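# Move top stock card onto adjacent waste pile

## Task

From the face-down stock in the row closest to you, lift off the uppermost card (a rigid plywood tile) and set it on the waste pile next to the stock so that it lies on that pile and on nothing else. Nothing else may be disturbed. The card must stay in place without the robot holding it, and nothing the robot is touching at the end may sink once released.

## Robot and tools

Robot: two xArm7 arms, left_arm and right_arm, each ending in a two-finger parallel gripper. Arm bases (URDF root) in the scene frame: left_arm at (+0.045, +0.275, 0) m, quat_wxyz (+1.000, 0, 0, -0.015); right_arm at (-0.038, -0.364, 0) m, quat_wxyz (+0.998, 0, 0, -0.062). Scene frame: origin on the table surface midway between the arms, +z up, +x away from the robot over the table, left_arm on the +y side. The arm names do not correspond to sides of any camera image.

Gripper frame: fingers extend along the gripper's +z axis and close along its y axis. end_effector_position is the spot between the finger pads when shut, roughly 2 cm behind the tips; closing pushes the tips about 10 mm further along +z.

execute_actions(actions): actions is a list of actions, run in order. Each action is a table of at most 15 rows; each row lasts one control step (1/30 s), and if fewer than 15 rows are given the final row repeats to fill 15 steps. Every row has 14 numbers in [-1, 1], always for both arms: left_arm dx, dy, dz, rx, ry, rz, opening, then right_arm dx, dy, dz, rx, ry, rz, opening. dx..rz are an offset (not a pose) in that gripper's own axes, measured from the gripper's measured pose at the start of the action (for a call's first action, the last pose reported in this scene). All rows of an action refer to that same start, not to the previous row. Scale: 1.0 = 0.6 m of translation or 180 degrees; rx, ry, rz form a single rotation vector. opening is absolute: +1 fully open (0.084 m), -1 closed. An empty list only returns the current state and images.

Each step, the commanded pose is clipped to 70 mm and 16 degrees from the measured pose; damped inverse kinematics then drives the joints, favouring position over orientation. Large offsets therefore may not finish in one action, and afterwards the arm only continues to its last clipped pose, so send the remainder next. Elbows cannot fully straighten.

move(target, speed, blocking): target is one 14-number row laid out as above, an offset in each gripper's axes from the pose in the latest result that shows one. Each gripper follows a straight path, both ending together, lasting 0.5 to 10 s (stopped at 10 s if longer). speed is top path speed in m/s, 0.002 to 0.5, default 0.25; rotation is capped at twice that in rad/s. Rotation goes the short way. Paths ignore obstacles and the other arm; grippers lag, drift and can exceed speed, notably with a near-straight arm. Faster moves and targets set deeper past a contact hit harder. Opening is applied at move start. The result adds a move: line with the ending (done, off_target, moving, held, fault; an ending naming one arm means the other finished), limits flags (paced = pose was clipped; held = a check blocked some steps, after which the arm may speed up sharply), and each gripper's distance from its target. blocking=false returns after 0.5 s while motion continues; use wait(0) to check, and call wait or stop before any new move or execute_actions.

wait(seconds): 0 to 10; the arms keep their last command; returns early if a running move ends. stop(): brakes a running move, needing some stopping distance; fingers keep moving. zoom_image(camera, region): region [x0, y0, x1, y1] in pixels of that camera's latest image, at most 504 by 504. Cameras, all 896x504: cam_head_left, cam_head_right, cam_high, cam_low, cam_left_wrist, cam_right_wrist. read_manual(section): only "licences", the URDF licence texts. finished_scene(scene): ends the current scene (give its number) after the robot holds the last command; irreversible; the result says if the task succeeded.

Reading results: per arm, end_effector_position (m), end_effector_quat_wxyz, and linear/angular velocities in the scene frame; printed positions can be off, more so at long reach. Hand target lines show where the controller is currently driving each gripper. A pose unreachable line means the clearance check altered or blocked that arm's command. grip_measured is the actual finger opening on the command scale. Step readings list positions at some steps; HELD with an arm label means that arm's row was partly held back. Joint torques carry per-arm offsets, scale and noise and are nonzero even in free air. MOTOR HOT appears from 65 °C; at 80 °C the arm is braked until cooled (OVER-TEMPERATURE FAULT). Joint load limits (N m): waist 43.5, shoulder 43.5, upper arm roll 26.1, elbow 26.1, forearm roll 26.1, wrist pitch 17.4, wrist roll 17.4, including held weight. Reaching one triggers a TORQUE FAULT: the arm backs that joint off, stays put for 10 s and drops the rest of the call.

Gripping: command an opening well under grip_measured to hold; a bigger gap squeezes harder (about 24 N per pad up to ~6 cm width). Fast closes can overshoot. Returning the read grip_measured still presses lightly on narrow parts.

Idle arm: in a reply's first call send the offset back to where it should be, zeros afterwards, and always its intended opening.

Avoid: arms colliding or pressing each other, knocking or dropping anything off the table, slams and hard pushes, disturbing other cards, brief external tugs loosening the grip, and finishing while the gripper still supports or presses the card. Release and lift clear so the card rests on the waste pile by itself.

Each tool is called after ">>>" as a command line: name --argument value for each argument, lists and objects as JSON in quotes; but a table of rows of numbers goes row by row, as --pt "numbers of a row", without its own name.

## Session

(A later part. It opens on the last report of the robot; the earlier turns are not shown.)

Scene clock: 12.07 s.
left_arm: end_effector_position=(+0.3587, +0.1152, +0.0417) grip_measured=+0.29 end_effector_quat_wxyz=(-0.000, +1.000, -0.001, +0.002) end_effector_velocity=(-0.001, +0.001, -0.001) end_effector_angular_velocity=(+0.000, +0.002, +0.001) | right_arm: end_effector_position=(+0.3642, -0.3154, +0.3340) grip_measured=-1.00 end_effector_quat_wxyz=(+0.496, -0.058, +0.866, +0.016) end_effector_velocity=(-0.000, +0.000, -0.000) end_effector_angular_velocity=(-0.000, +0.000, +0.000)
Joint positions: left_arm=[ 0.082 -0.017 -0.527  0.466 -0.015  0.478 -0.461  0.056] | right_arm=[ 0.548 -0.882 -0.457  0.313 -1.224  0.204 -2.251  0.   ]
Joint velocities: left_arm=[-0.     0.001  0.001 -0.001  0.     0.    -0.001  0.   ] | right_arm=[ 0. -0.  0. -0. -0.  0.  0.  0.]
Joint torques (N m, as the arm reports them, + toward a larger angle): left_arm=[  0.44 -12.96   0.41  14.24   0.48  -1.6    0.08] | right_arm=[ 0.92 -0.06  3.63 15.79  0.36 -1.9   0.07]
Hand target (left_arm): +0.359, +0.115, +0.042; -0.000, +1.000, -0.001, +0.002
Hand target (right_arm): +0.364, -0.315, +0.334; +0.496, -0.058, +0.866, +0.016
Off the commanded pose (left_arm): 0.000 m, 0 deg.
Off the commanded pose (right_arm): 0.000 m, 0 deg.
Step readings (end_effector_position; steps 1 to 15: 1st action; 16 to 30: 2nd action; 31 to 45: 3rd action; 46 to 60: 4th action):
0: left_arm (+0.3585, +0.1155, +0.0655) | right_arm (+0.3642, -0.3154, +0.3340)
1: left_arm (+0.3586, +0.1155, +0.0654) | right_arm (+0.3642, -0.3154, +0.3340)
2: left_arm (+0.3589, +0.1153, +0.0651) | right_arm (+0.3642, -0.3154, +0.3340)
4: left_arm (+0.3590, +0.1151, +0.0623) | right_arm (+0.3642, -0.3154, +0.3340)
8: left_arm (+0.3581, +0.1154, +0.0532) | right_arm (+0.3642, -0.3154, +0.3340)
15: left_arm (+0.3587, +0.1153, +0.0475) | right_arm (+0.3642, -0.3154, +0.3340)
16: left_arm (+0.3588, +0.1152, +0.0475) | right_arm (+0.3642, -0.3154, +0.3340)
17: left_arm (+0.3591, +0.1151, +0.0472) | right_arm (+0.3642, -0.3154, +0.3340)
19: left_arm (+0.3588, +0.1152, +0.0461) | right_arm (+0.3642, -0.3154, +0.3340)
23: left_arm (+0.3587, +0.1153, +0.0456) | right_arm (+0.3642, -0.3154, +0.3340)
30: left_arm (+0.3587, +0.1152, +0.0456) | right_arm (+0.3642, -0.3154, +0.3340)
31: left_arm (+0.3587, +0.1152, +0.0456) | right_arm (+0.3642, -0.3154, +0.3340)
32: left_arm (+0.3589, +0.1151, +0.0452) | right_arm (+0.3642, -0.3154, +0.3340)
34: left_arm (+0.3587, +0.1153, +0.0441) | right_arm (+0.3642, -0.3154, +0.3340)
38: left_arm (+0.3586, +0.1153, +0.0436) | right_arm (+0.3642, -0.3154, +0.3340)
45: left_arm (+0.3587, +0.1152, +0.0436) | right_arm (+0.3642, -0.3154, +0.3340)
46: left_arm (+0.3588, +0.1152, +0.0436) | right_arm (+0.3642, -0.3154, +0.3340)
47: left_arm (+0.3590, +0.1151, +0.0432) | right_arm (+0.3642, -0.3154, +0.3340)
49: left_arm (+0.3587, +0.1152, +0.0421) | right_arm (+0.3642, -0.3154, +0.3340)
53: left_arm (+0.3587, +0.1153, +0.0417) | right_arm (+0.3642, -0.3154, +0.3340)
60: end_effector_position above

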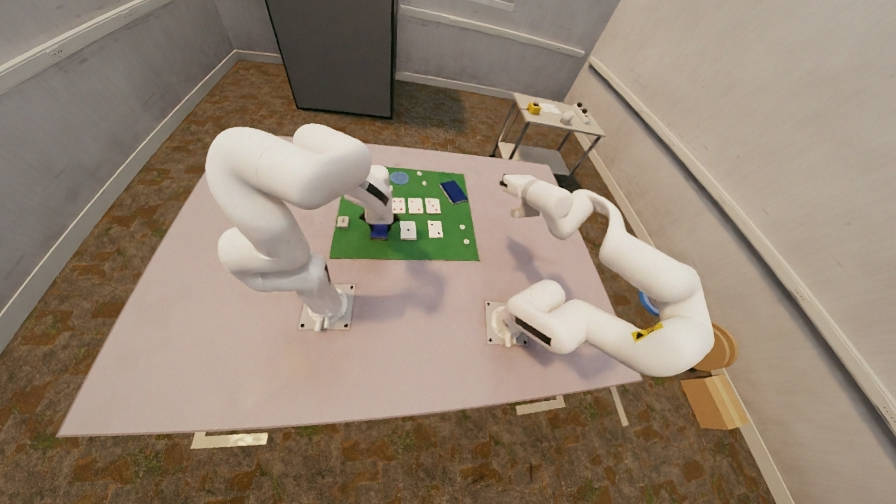

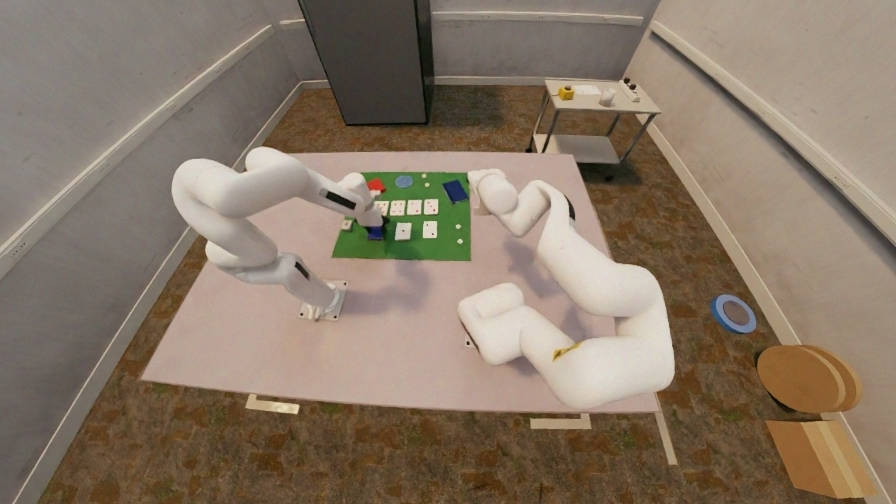

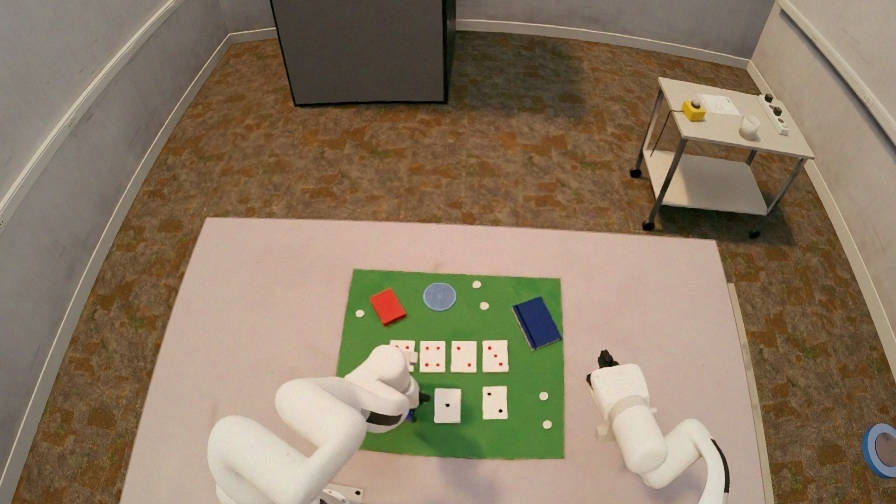

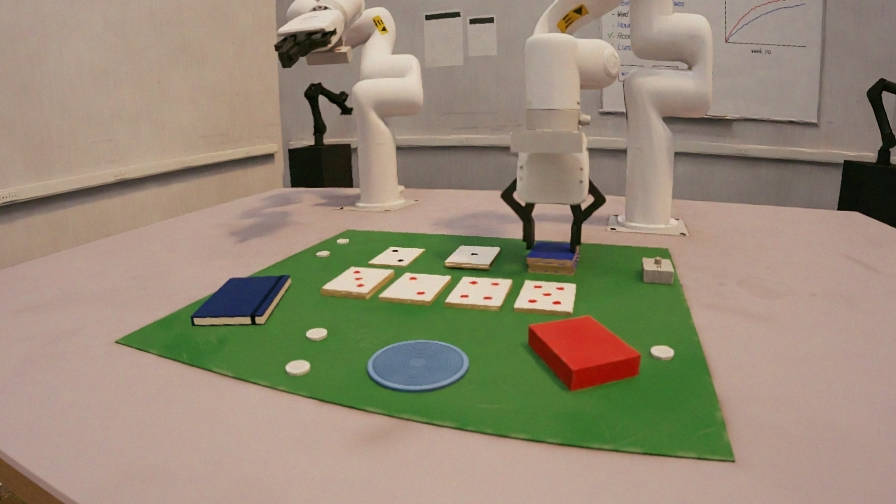

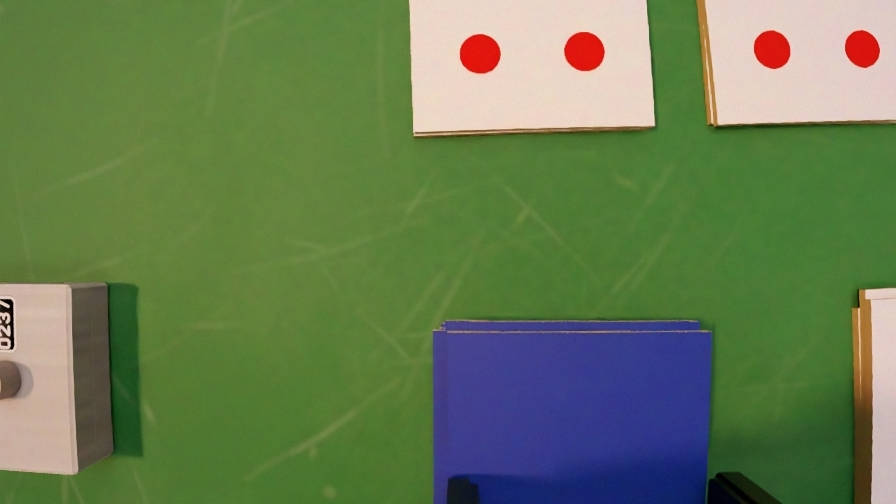

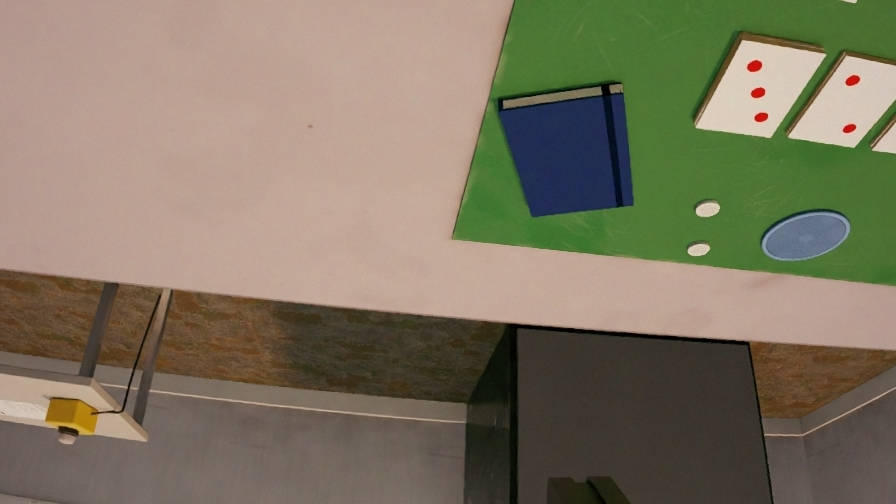

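Continue with 1.5 mm steps.

>>> execute_actions --actions '[[[0,0,0.0025,0,0,0,0.3,0,0,0,0,0,0,-1]],[[0,0,0.0025,0,0,0,0.3,0,0,0,0,0,0,-1]]]'

>>> zoom_image --camera "cam_low" --region '[505, 215, 605, 285]'

Scene clock: 15.43 s.
left_arm: end_effector_position=(+0.3595, +0.1151, +0.0397) grip_measured=+0.30 end_effector_quat_wxyz=(-0.000, +1.000, -0.001, +0.003) end_effector_velocity=(+0.000, -0.000, -0.001) end_effector_angular_velocity=(-0.002, +0.001, +0.001) | right_arm: end_effector_position=(+0.3642, -0.3154, +0.3340) grip_measured=-1.00 end_effector_quat_wxyz=(+0.496, -0.058, +0.866, +0.016) end_effector_velocity=(-0.000, -0.000, -0.000) end_effector_angular_velocity=(+0.001, +0.000, +0.000)
Joint positions: left_arm=[ 0.083 -0.008 -0.526  0.466 -0.002  0.469 -0.471  0.057] | right_arm=[ 0.548 -0.882 -0.457  0.313 -1.224  0.204 -2.251  0.   ]
Joint velocities: left_arm=[-0.001  0.004  0.003  0.    -0.    -0.003  0.001  0.   ] | right_arm=[ 0.001 -0.    -0.002 -0.001 -0.001 -0.    -0.     0.   ]
Joint torques (N m, as the arm reports them, + toward a larger angle): left_arm=[ 1.32 -0.47  1.02 10.9   0.57 -4.07  0.77] | right_arm=[ 0.78 -0.22  3.52 15.71  0.31 -1.89  0.08]
Hand target (left_arm): +0.359, +0.115, +0.039; -0.000, +1.000, -0.001, +0.002
Hand target (right_arm): +0.364, -0.315, +0.334; +0.496, -0.058, +0.866, +0.016
Off the commanded pose (left_arm): 0.001 m, 0 deg.
Off the commanded pose (right_arm): 0.000 m, 0 deg.
Step readings (end_effector_position; steps 1 to 15: 1st action; 16 to 30: 2nd action):
0: left_arm (+0.3587, +0.1152, +0.0417) | right_arm (+0.3642, -0.3154, +0.3340)
1: left_arm (+0.3588, +0.1152, +0.0416) | right_arm (+0.3642, -0.3154, +0.3340)
2: left_arm (+0.3589, +0.1151, +0.0414) | right_arm (+0.3642, -0.3154, +0.3340)
4: left_arm (+0.3591, +0.1151, +0.0409) | right_arm (+0.3642, -0.3154, +0.3340)
8: left_arm (+0.3592, +0.1151, +0.0408) | right_arm (+0.3642, -0.3154, +0.3340)
15: left_arm (+0.3592, +0.1151, +0.0407) | right_arm (+0.3642, -0.3154, +0.3340)
16: left_arm (+0.3592, +0.1151, +0.0406) | right_arm (+0.3642, -0.3154, +0.3340)
17: left_arm (+0.3593, +0.1151, +0.0404) | right_arm (+0.3642, -0.3154, +0.3340)
19: left_arm (+0.3594, +0.1151, +0.0401) | right_arm (+0.3642, -0.3154, +0.3340)
23: left_arm (+0.3595, +0.1151, +0.0399) | right_arm (+0.3642, -0.3154, +0.3340)
30: end_effector_position above

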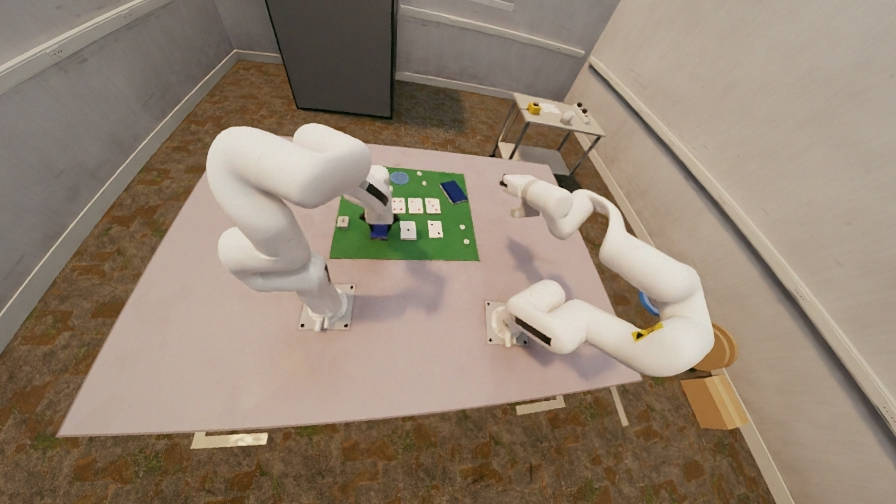

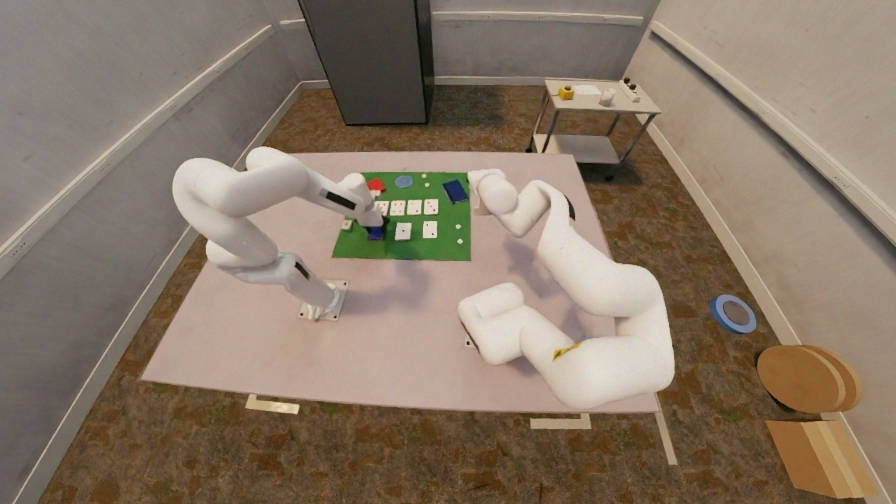

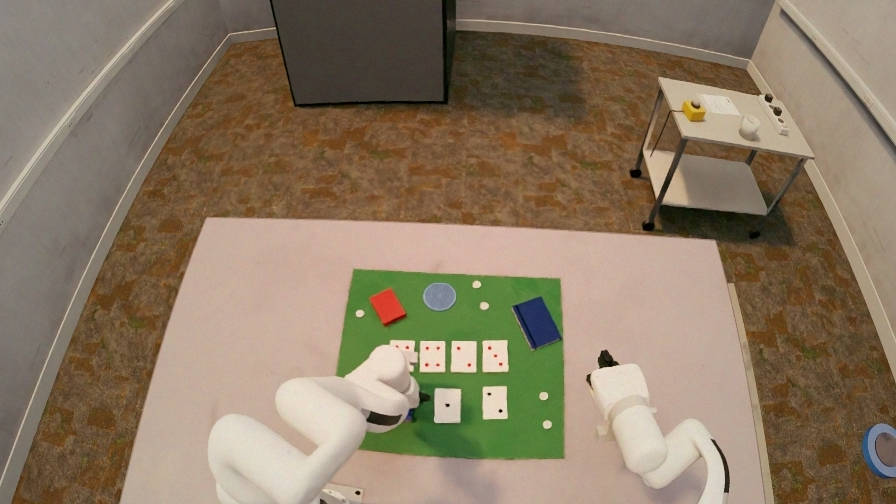

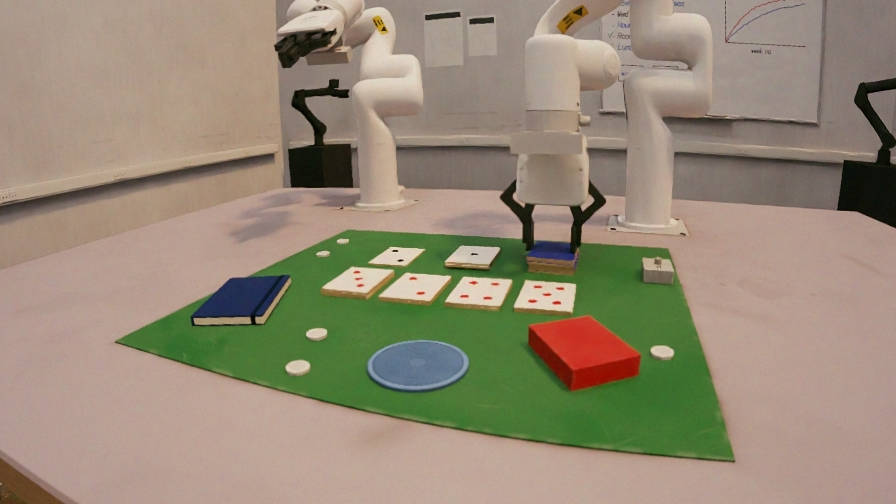

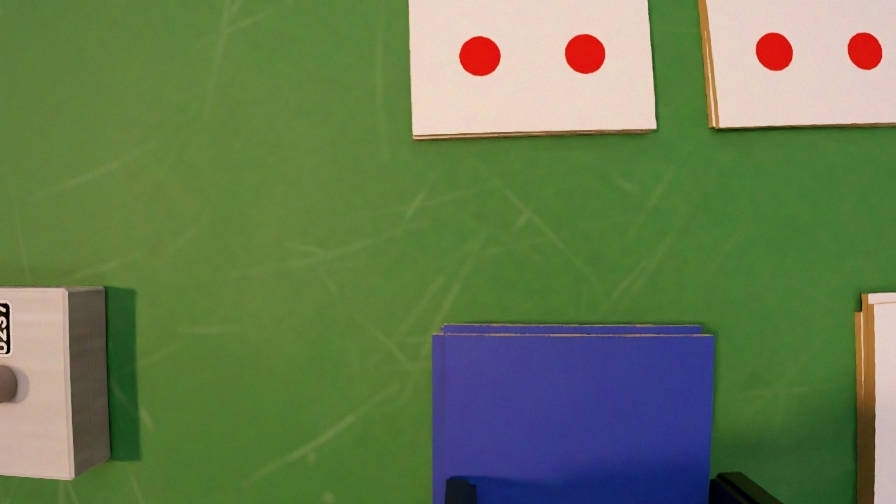

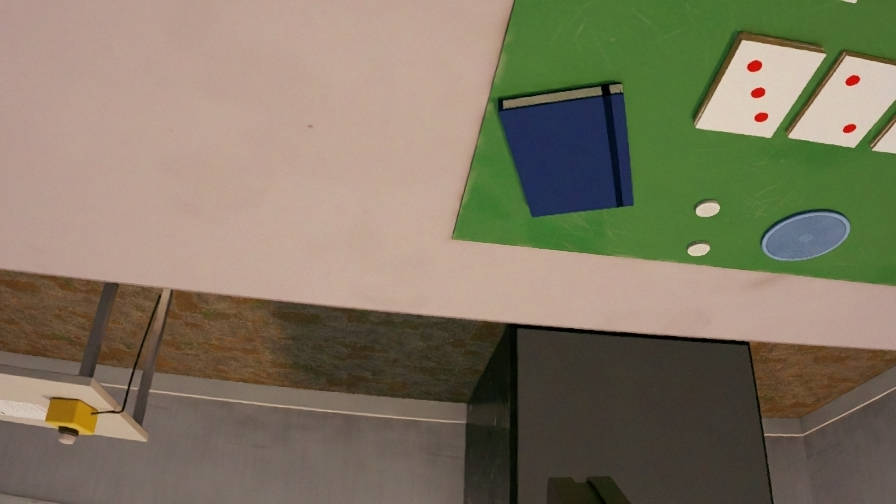

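Region (505, 215, 605, 285) of cam_low's 896x504 image, scaled by 5.040, with more detail than that image has; it fills the top 353 rows of this view, and the rest is white.

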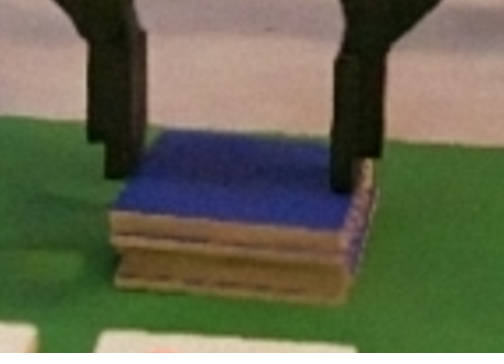

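>>> execute_actions --actions '[[[-0.001,0,-0.002,0,0,0,0.3,0,0,0,0,0,0,-1],[-0.001,0,-0.004,0,0,0,0.3,0,0,0,0,0,0,-1],[-0.001,0,-0.004,0,0,0,0.3,0,0,0,0,0,0,-1],[-0.001,0,-0.004,0,0,0,0.3,0,0,0,0,0,0,-1],[-0.001,0,-0.004,0,0,0,0.66,0,0,0,0,0,0,-1]]]'

>>> zoom_image --camera "cam_left_wrist" --region '[380, 300, 800, 504]'

>>> zoom_image --camera "cam_high" --region '[370, 370, 480, 440]'

Scene clock: 16.63 s.
left_arm: end_effector_position=(+0.3584, +0.1151, +0.0414) grip_measured=+0.66 end_effector_quat_wxyz=(-0.000, +1.000, -0.001, +0.002) end_effector_velocity=(+0.003, +0.000, +0.004) end_effector_angular_velocity=(+0.002, -0.010, +0.002) | right_arm: end_effector_position=(+0.3642, -0.3154, +0.3340) grip_measured=-1.00 end_effector_quat_wxyz=(+0.496, -0.058, +0.866, +0.016) end_effector_velocity=(-0.000, +0.000, +0.000) end_effector_angular_velocity=(+0.002, -0.000, -0.001)
Joint positions: left_arm=[ 0.082 -0.017 -0.527  0.465 -0.014  0.476 -0.462  0.071] | right_arm=[ 0.548 -0.882 -0.457  0.313 -1.224  0.204 -2.251  0.   ]
Joint velocities: left_arm=[-0.    -0.012  0.001  0.004 -0.001  0.007 -0.001 -0.   ] | right_arm=[ 0.    -0.     0.     0.     0.001  0.     0.001  0.   ]
Joint torques (N m, as the arm reports them, + toward a larger angle): left_arm=[  0.56 -12.9    0.36  14.09   0.48  -1.61  -0.03] | right_arm=[ 0.68 -0.37  3.56 15.89  0.37 -1.97  0.12]
Hand target (left_arm): +0.359, +0.115, +0.042; -0.000, +1.000, -0.001, +0.003
Hand target (right_arm): +0.364, -0.315, +0.334; +0.496, -0.058, +0.866, +0.016
Off the commanded pose (left_arm): 0.001 m, 0 deg.
Off the commanded pose (right_arm): 0.000 m, 0 deg.
Step readings (end_effector_position):
0: left_arm (+0.3595, +0.1151, +0.0394) | right_arm (+0.3642, -0.3154, +0.3340)
1: left_arm (+0.3594, +0.1151, +0.0394) | right_arm (+0.3642, -0.3154, +0.3340)
2: left_arm (+0.3593, +0.1151, +0.0397) | right_arm (+0.3642, -0.3154, +0.3340)
4: left_arm (+0.3590, +0.1151, +0.0404) | right_arm (+0.3642, -0.3154, +0.3340)
8: left_arm (+0.3563, +0.1156, +0.0390) | right_arm (+0.3642, -0.3154, +0.3340)
15: end_effector_position above

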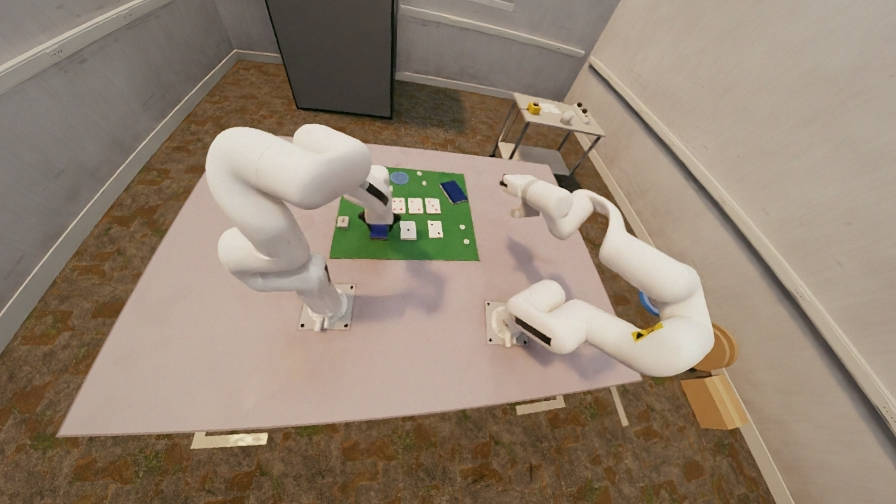

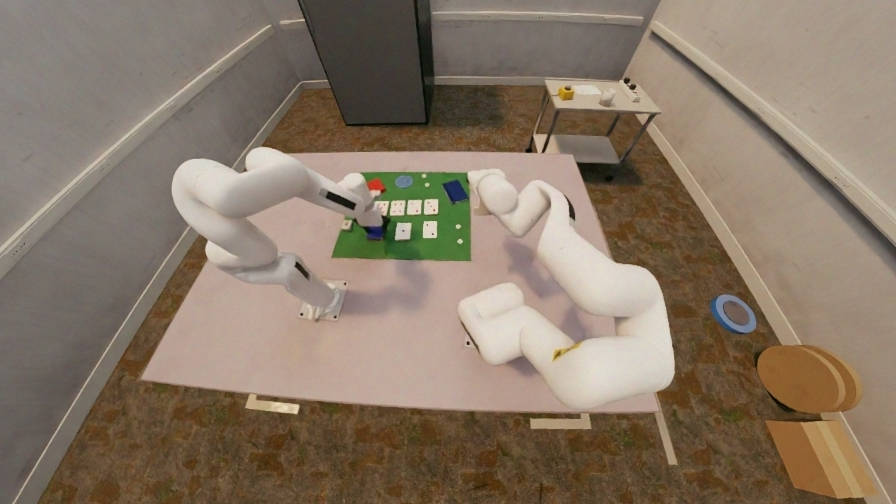

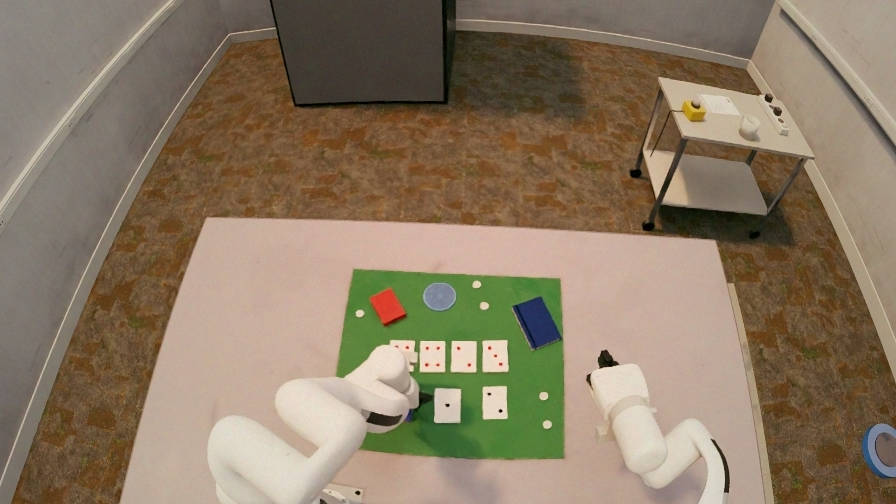

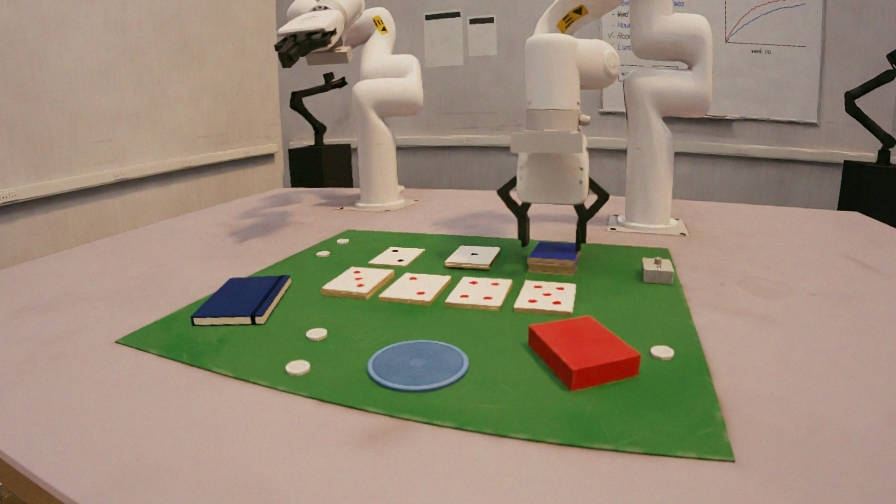

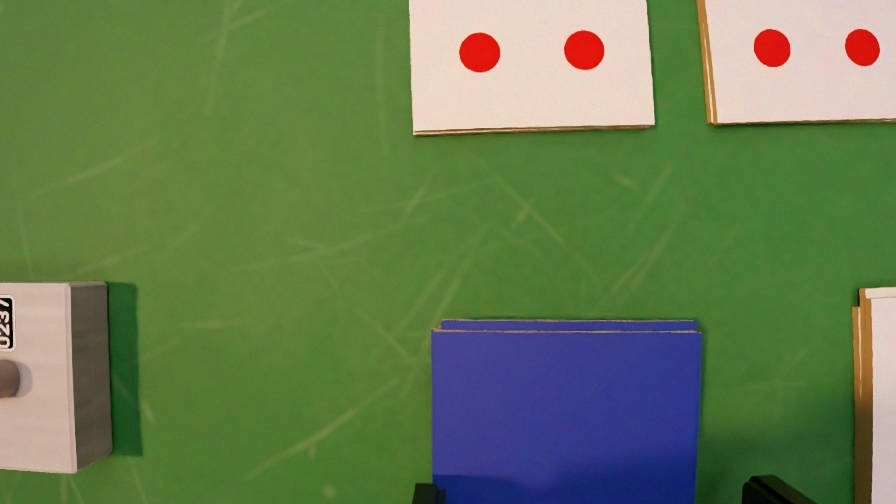

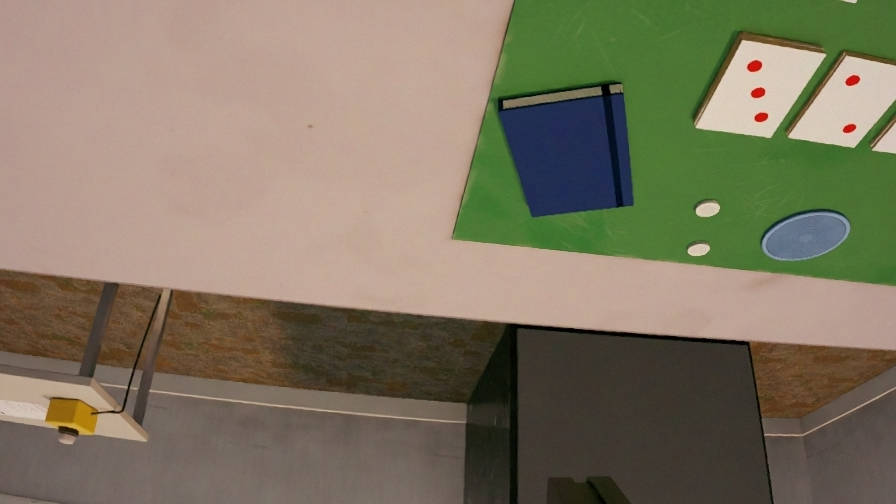

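Region (380, 300, 800, 504) of cam_left_wrist's 896x504 image, scaled by 1.200, with more detail than that image has; it fills the top 245 rows of this view, and the rest is white.

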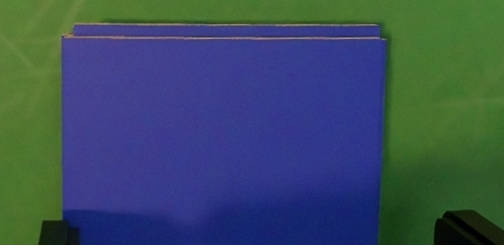

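Region (370, 370, 480, 440) of cam_high's 896x504 image, scaled by 4.582, with more detail than that image has; it fills the top 321 rows of this view, and the rest is white.

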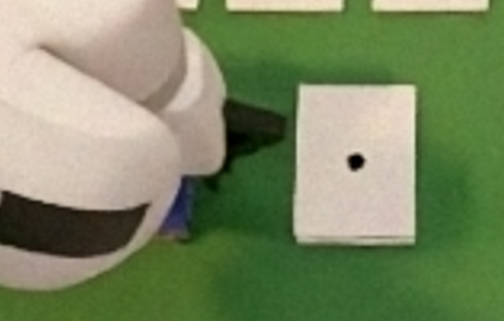

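>>> zoom_image --camera "cam_left_wrist" --region '[400, 300, 500, 380]'

>>> zoom_image --camera "cam_left_wrist" --region '[650, 300, 750, 380]'

>>> zoom_image --camera "cam_low" --region '[505, 215, 605, 285]'

Region (400, 300, 500, 380) of cam_left_wrist's 896x504 image, scaled by 5.040, with more detail than that image has; it fills the top 403 rows of this view, and the rest is white.

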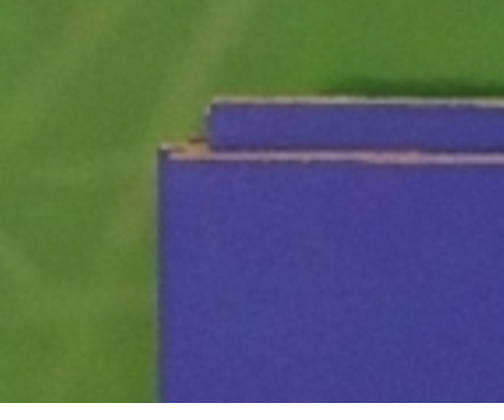

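Region (650, 300, 750, 380) of cam_left_wrist's 896x504 image, scaled by 5.040, with more detail than that image has; it fills the top 403 rows of this view, and the rest is white.

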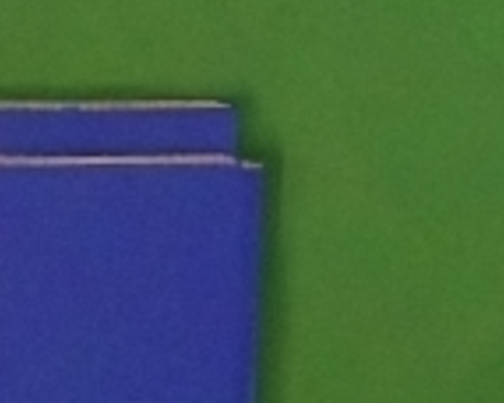

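Region (505, 215, 605, 285) of cam_low's 896x504 image, scaled by 5.040, with more detail than that image has; it fills the top 353 rows of this view, and the rest is white.

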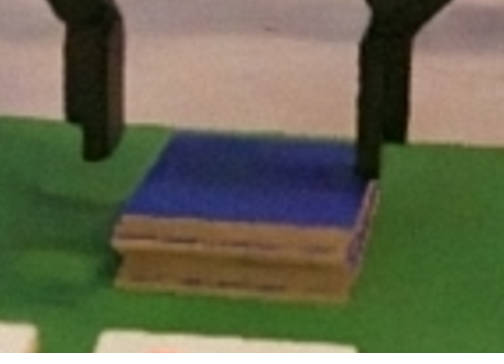

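>>> execute_actions --actions '[[[0,-0.003,-0.001,0,0,0,0.72,0,0,0,0,0,0,-1],[0,-0.006,-0.001,0,0,0,0.72,0,0,0,0,0,0,-1],[0,-0.0078,-0.001,0,0,0,0.72,0,0,0,0,0,0,-1]],[[0,0,0.002,0,0,0,0.72,0,0,0,0,0,0,-1],[0,0,0.004,0,0,0,0.72,0,0,0,0,0,0,-1],[0,0,0.006,0,0,0,0.72,0,0,0,0,0,0,-1],[0,0,0.008,0,0,0,0.72,0,0,0,0,0,0,-1]]]'

>>> zoom_image --camera "cam_low" --region '[505, 215, 605, 285]'

Scene clock: 19.00 s.
left_arm: end_effector_position=(+0.3584, +0.1197, +0.0373) grip_measured=+0.72 end_effector_quat_wxyz=(-0.000, +1.000, -0.001, +0.002) end_effector_velocity=(-0.001, +0.000, -0.001) end_effector_angular_velocity=(+0.001, +0.002, +0.001) | right_arm: end_effector_position=(+0.3642, -0.3154, +0.3340) grip_measured=-1.00 end_effector_quat_wxyz=(+0.496, -0.058, +0.866, +0.016) end_effector_velocity=(+0.000, -0.001, +0.000) end_effector_angular_velocity=(+0.001, -0.000, -0.001)
Joint positions: left_arm=[ 0.089 -0.008 -0.521  0.456 -0.004  0.46  -0.458  0.073] | right_arm=[ 0.548 -0.882 -0.457  0.313 -1.224  0.204 -2.251  0.   ]
Joint velocities: left_arm=[-0.001  0.001  0.    -0.002  0.    -0.    -0.002 -0.   ] | right_arm=[-0.     0.001 -0.001  0.001  0.     0.     0.     0.   ]
Joint torques (N m, as the arm reports them, + toward a larger angle): left_arm=[  0.84 -12.82   0.3   13.96   0.54  -1.62   0.09] | right_arm=[ 0.73 -0.1   3.49 15.8   0.36 -1.87  0.02]
Hand target (left_arm): +0.358, +0.120, +0.037; -0.000, +1.000, -0.001, +0.002
Hand target (right_arm): +0.364, -0.315, +0.334; +0.496, -0.058, +0.866, +0.016
Off the commanded pose (left_arm): 0.000 m, 0 deg.
Off the commanded pose (right_arm): 0.000 m, 0 deg.
Step readings (end_effector_position; steps 1 to 15: 1st action; 16 to 30: 2nd action):
0: left_arm (+0.3589, +0.1151, +0.0421) | right_arm (+0.3642, -0.3154, +0.3340)
1: left_arm (+0.3589, +0.1151, +0.0421) | right_arm (+0.3642, -0.3154, +0.3340)
2: left_arm (+0.3588, +0.1155, +0.0421) | right_arm (+0.3642, -0.3154, +0.3340)
4: left_arm (+0.3585, +0.1177, +0.0420) | right_arm (+0.3642, -0.3154, +0.3340)
8: left_arm (+0.3583, +0.1197, +0.0419) | right_arm (+0.3642, -0.3154, +0.3340)
15: left_arm (+0.3584, +0.1197, +0.0420) | right_arm (+0.3642, -0.3154, +0.3340)
16: left_arm (+0.3584, +0.1197, +0.0420) | right_arm (+0.3642, -0.3154, +0.3340)
17: left_arm (+0.3585, +0.1197, +0.0417) | right_arm (+0.3642, -0.3154, +0.3340)
19: left_arm (+0.3586, +0.1196, +0.0402) | right_arm (+0.3642, -0.3154, +0.3340)
23: left_arm (+0.3580, +0.1199, +0.0373) | right_arm (+0.3642, -0.3154, +0.3340)
30: end_effector_position above

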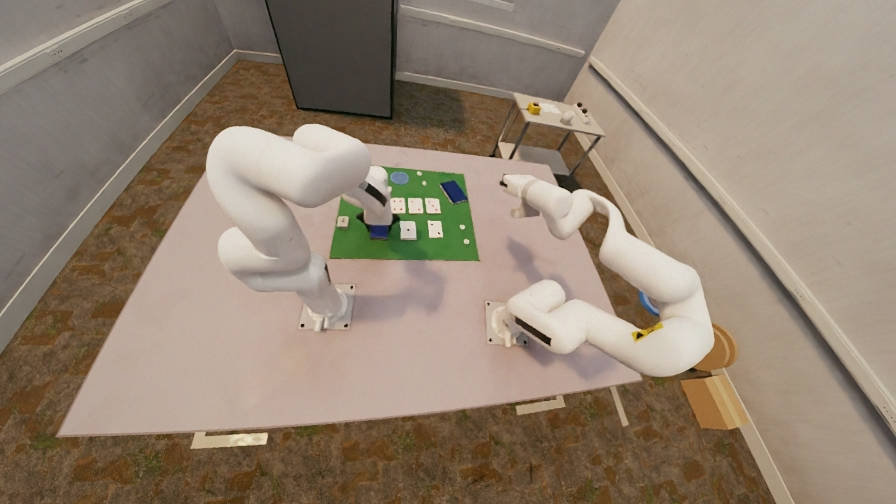

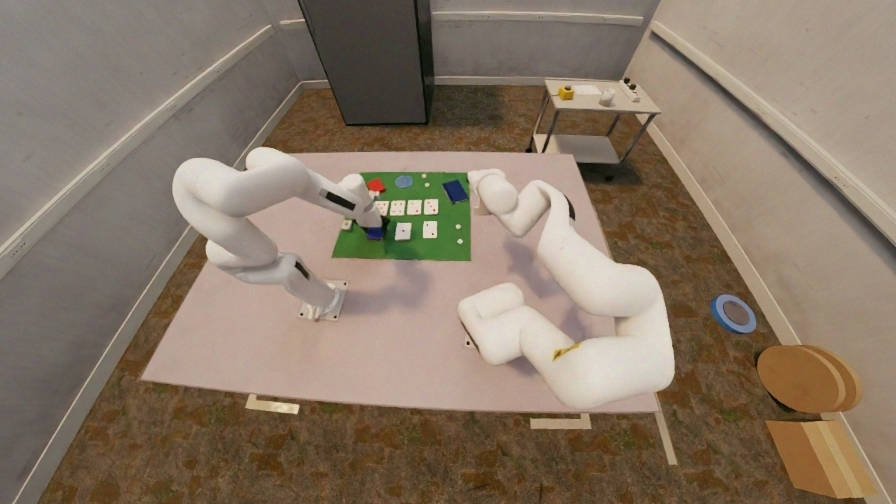

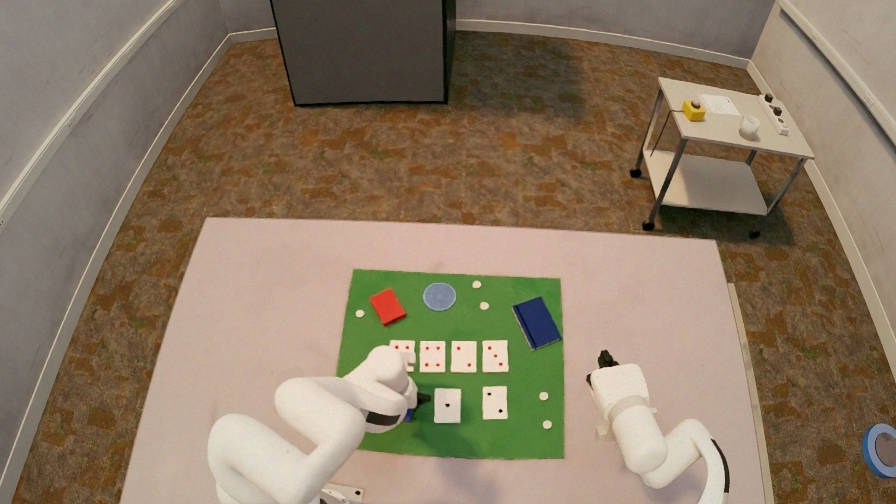

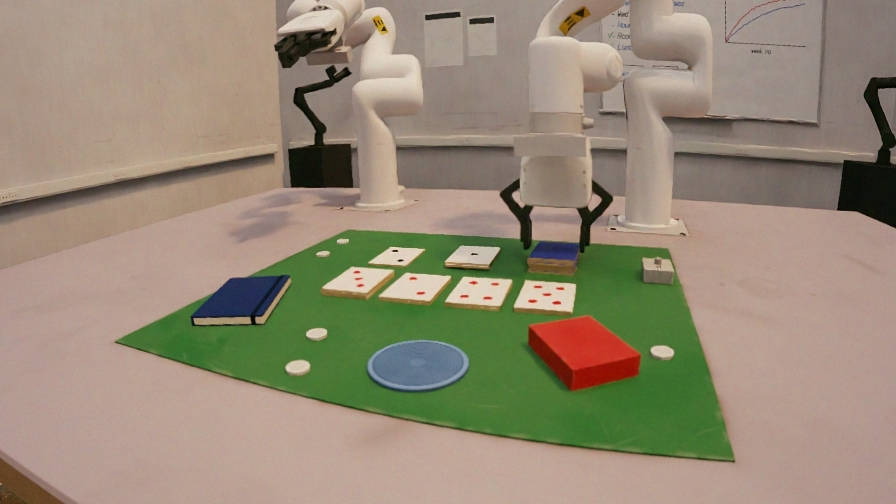

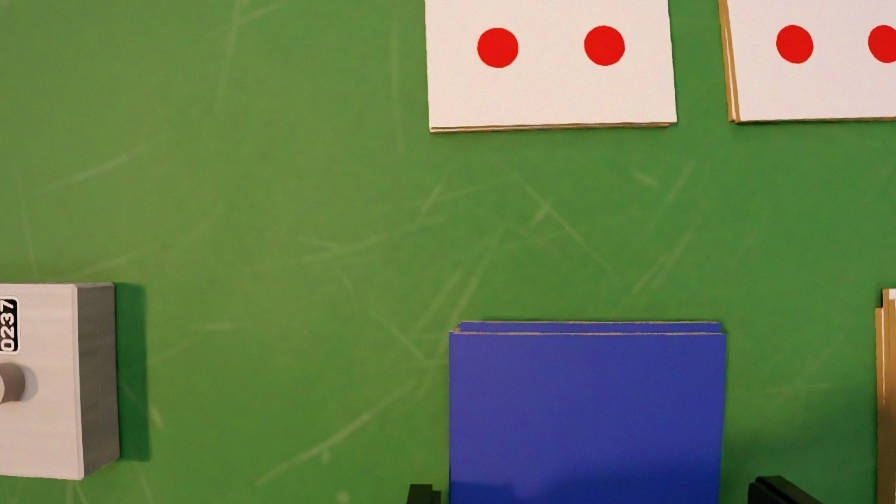

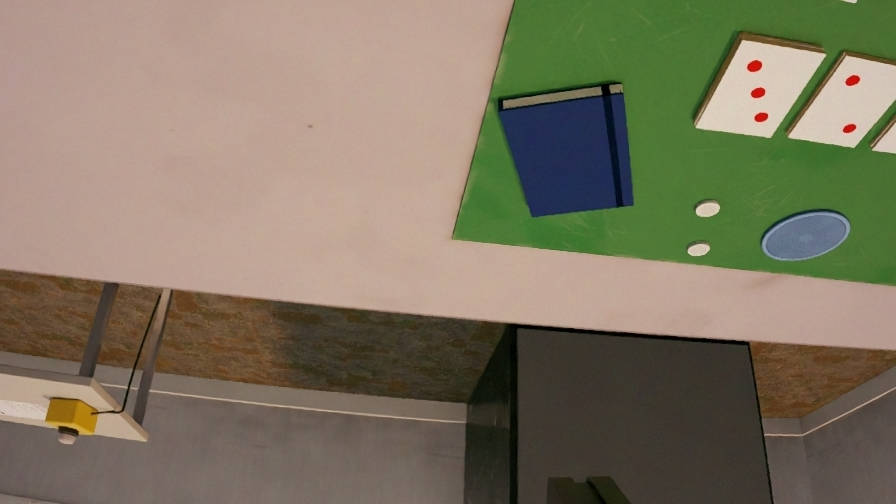

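Region (505, 215, 605, 285) of cam_low's 896x504 image, scaled by 5.040, with more detail than that image has; it fills the top 353 rows of this view, and the rest is white.

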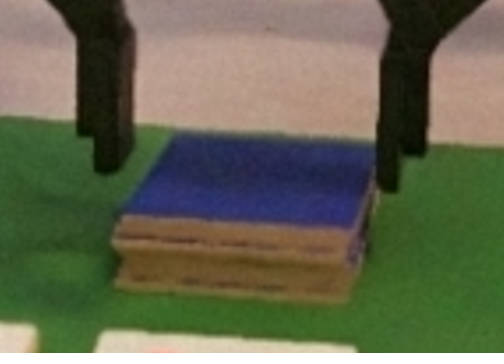

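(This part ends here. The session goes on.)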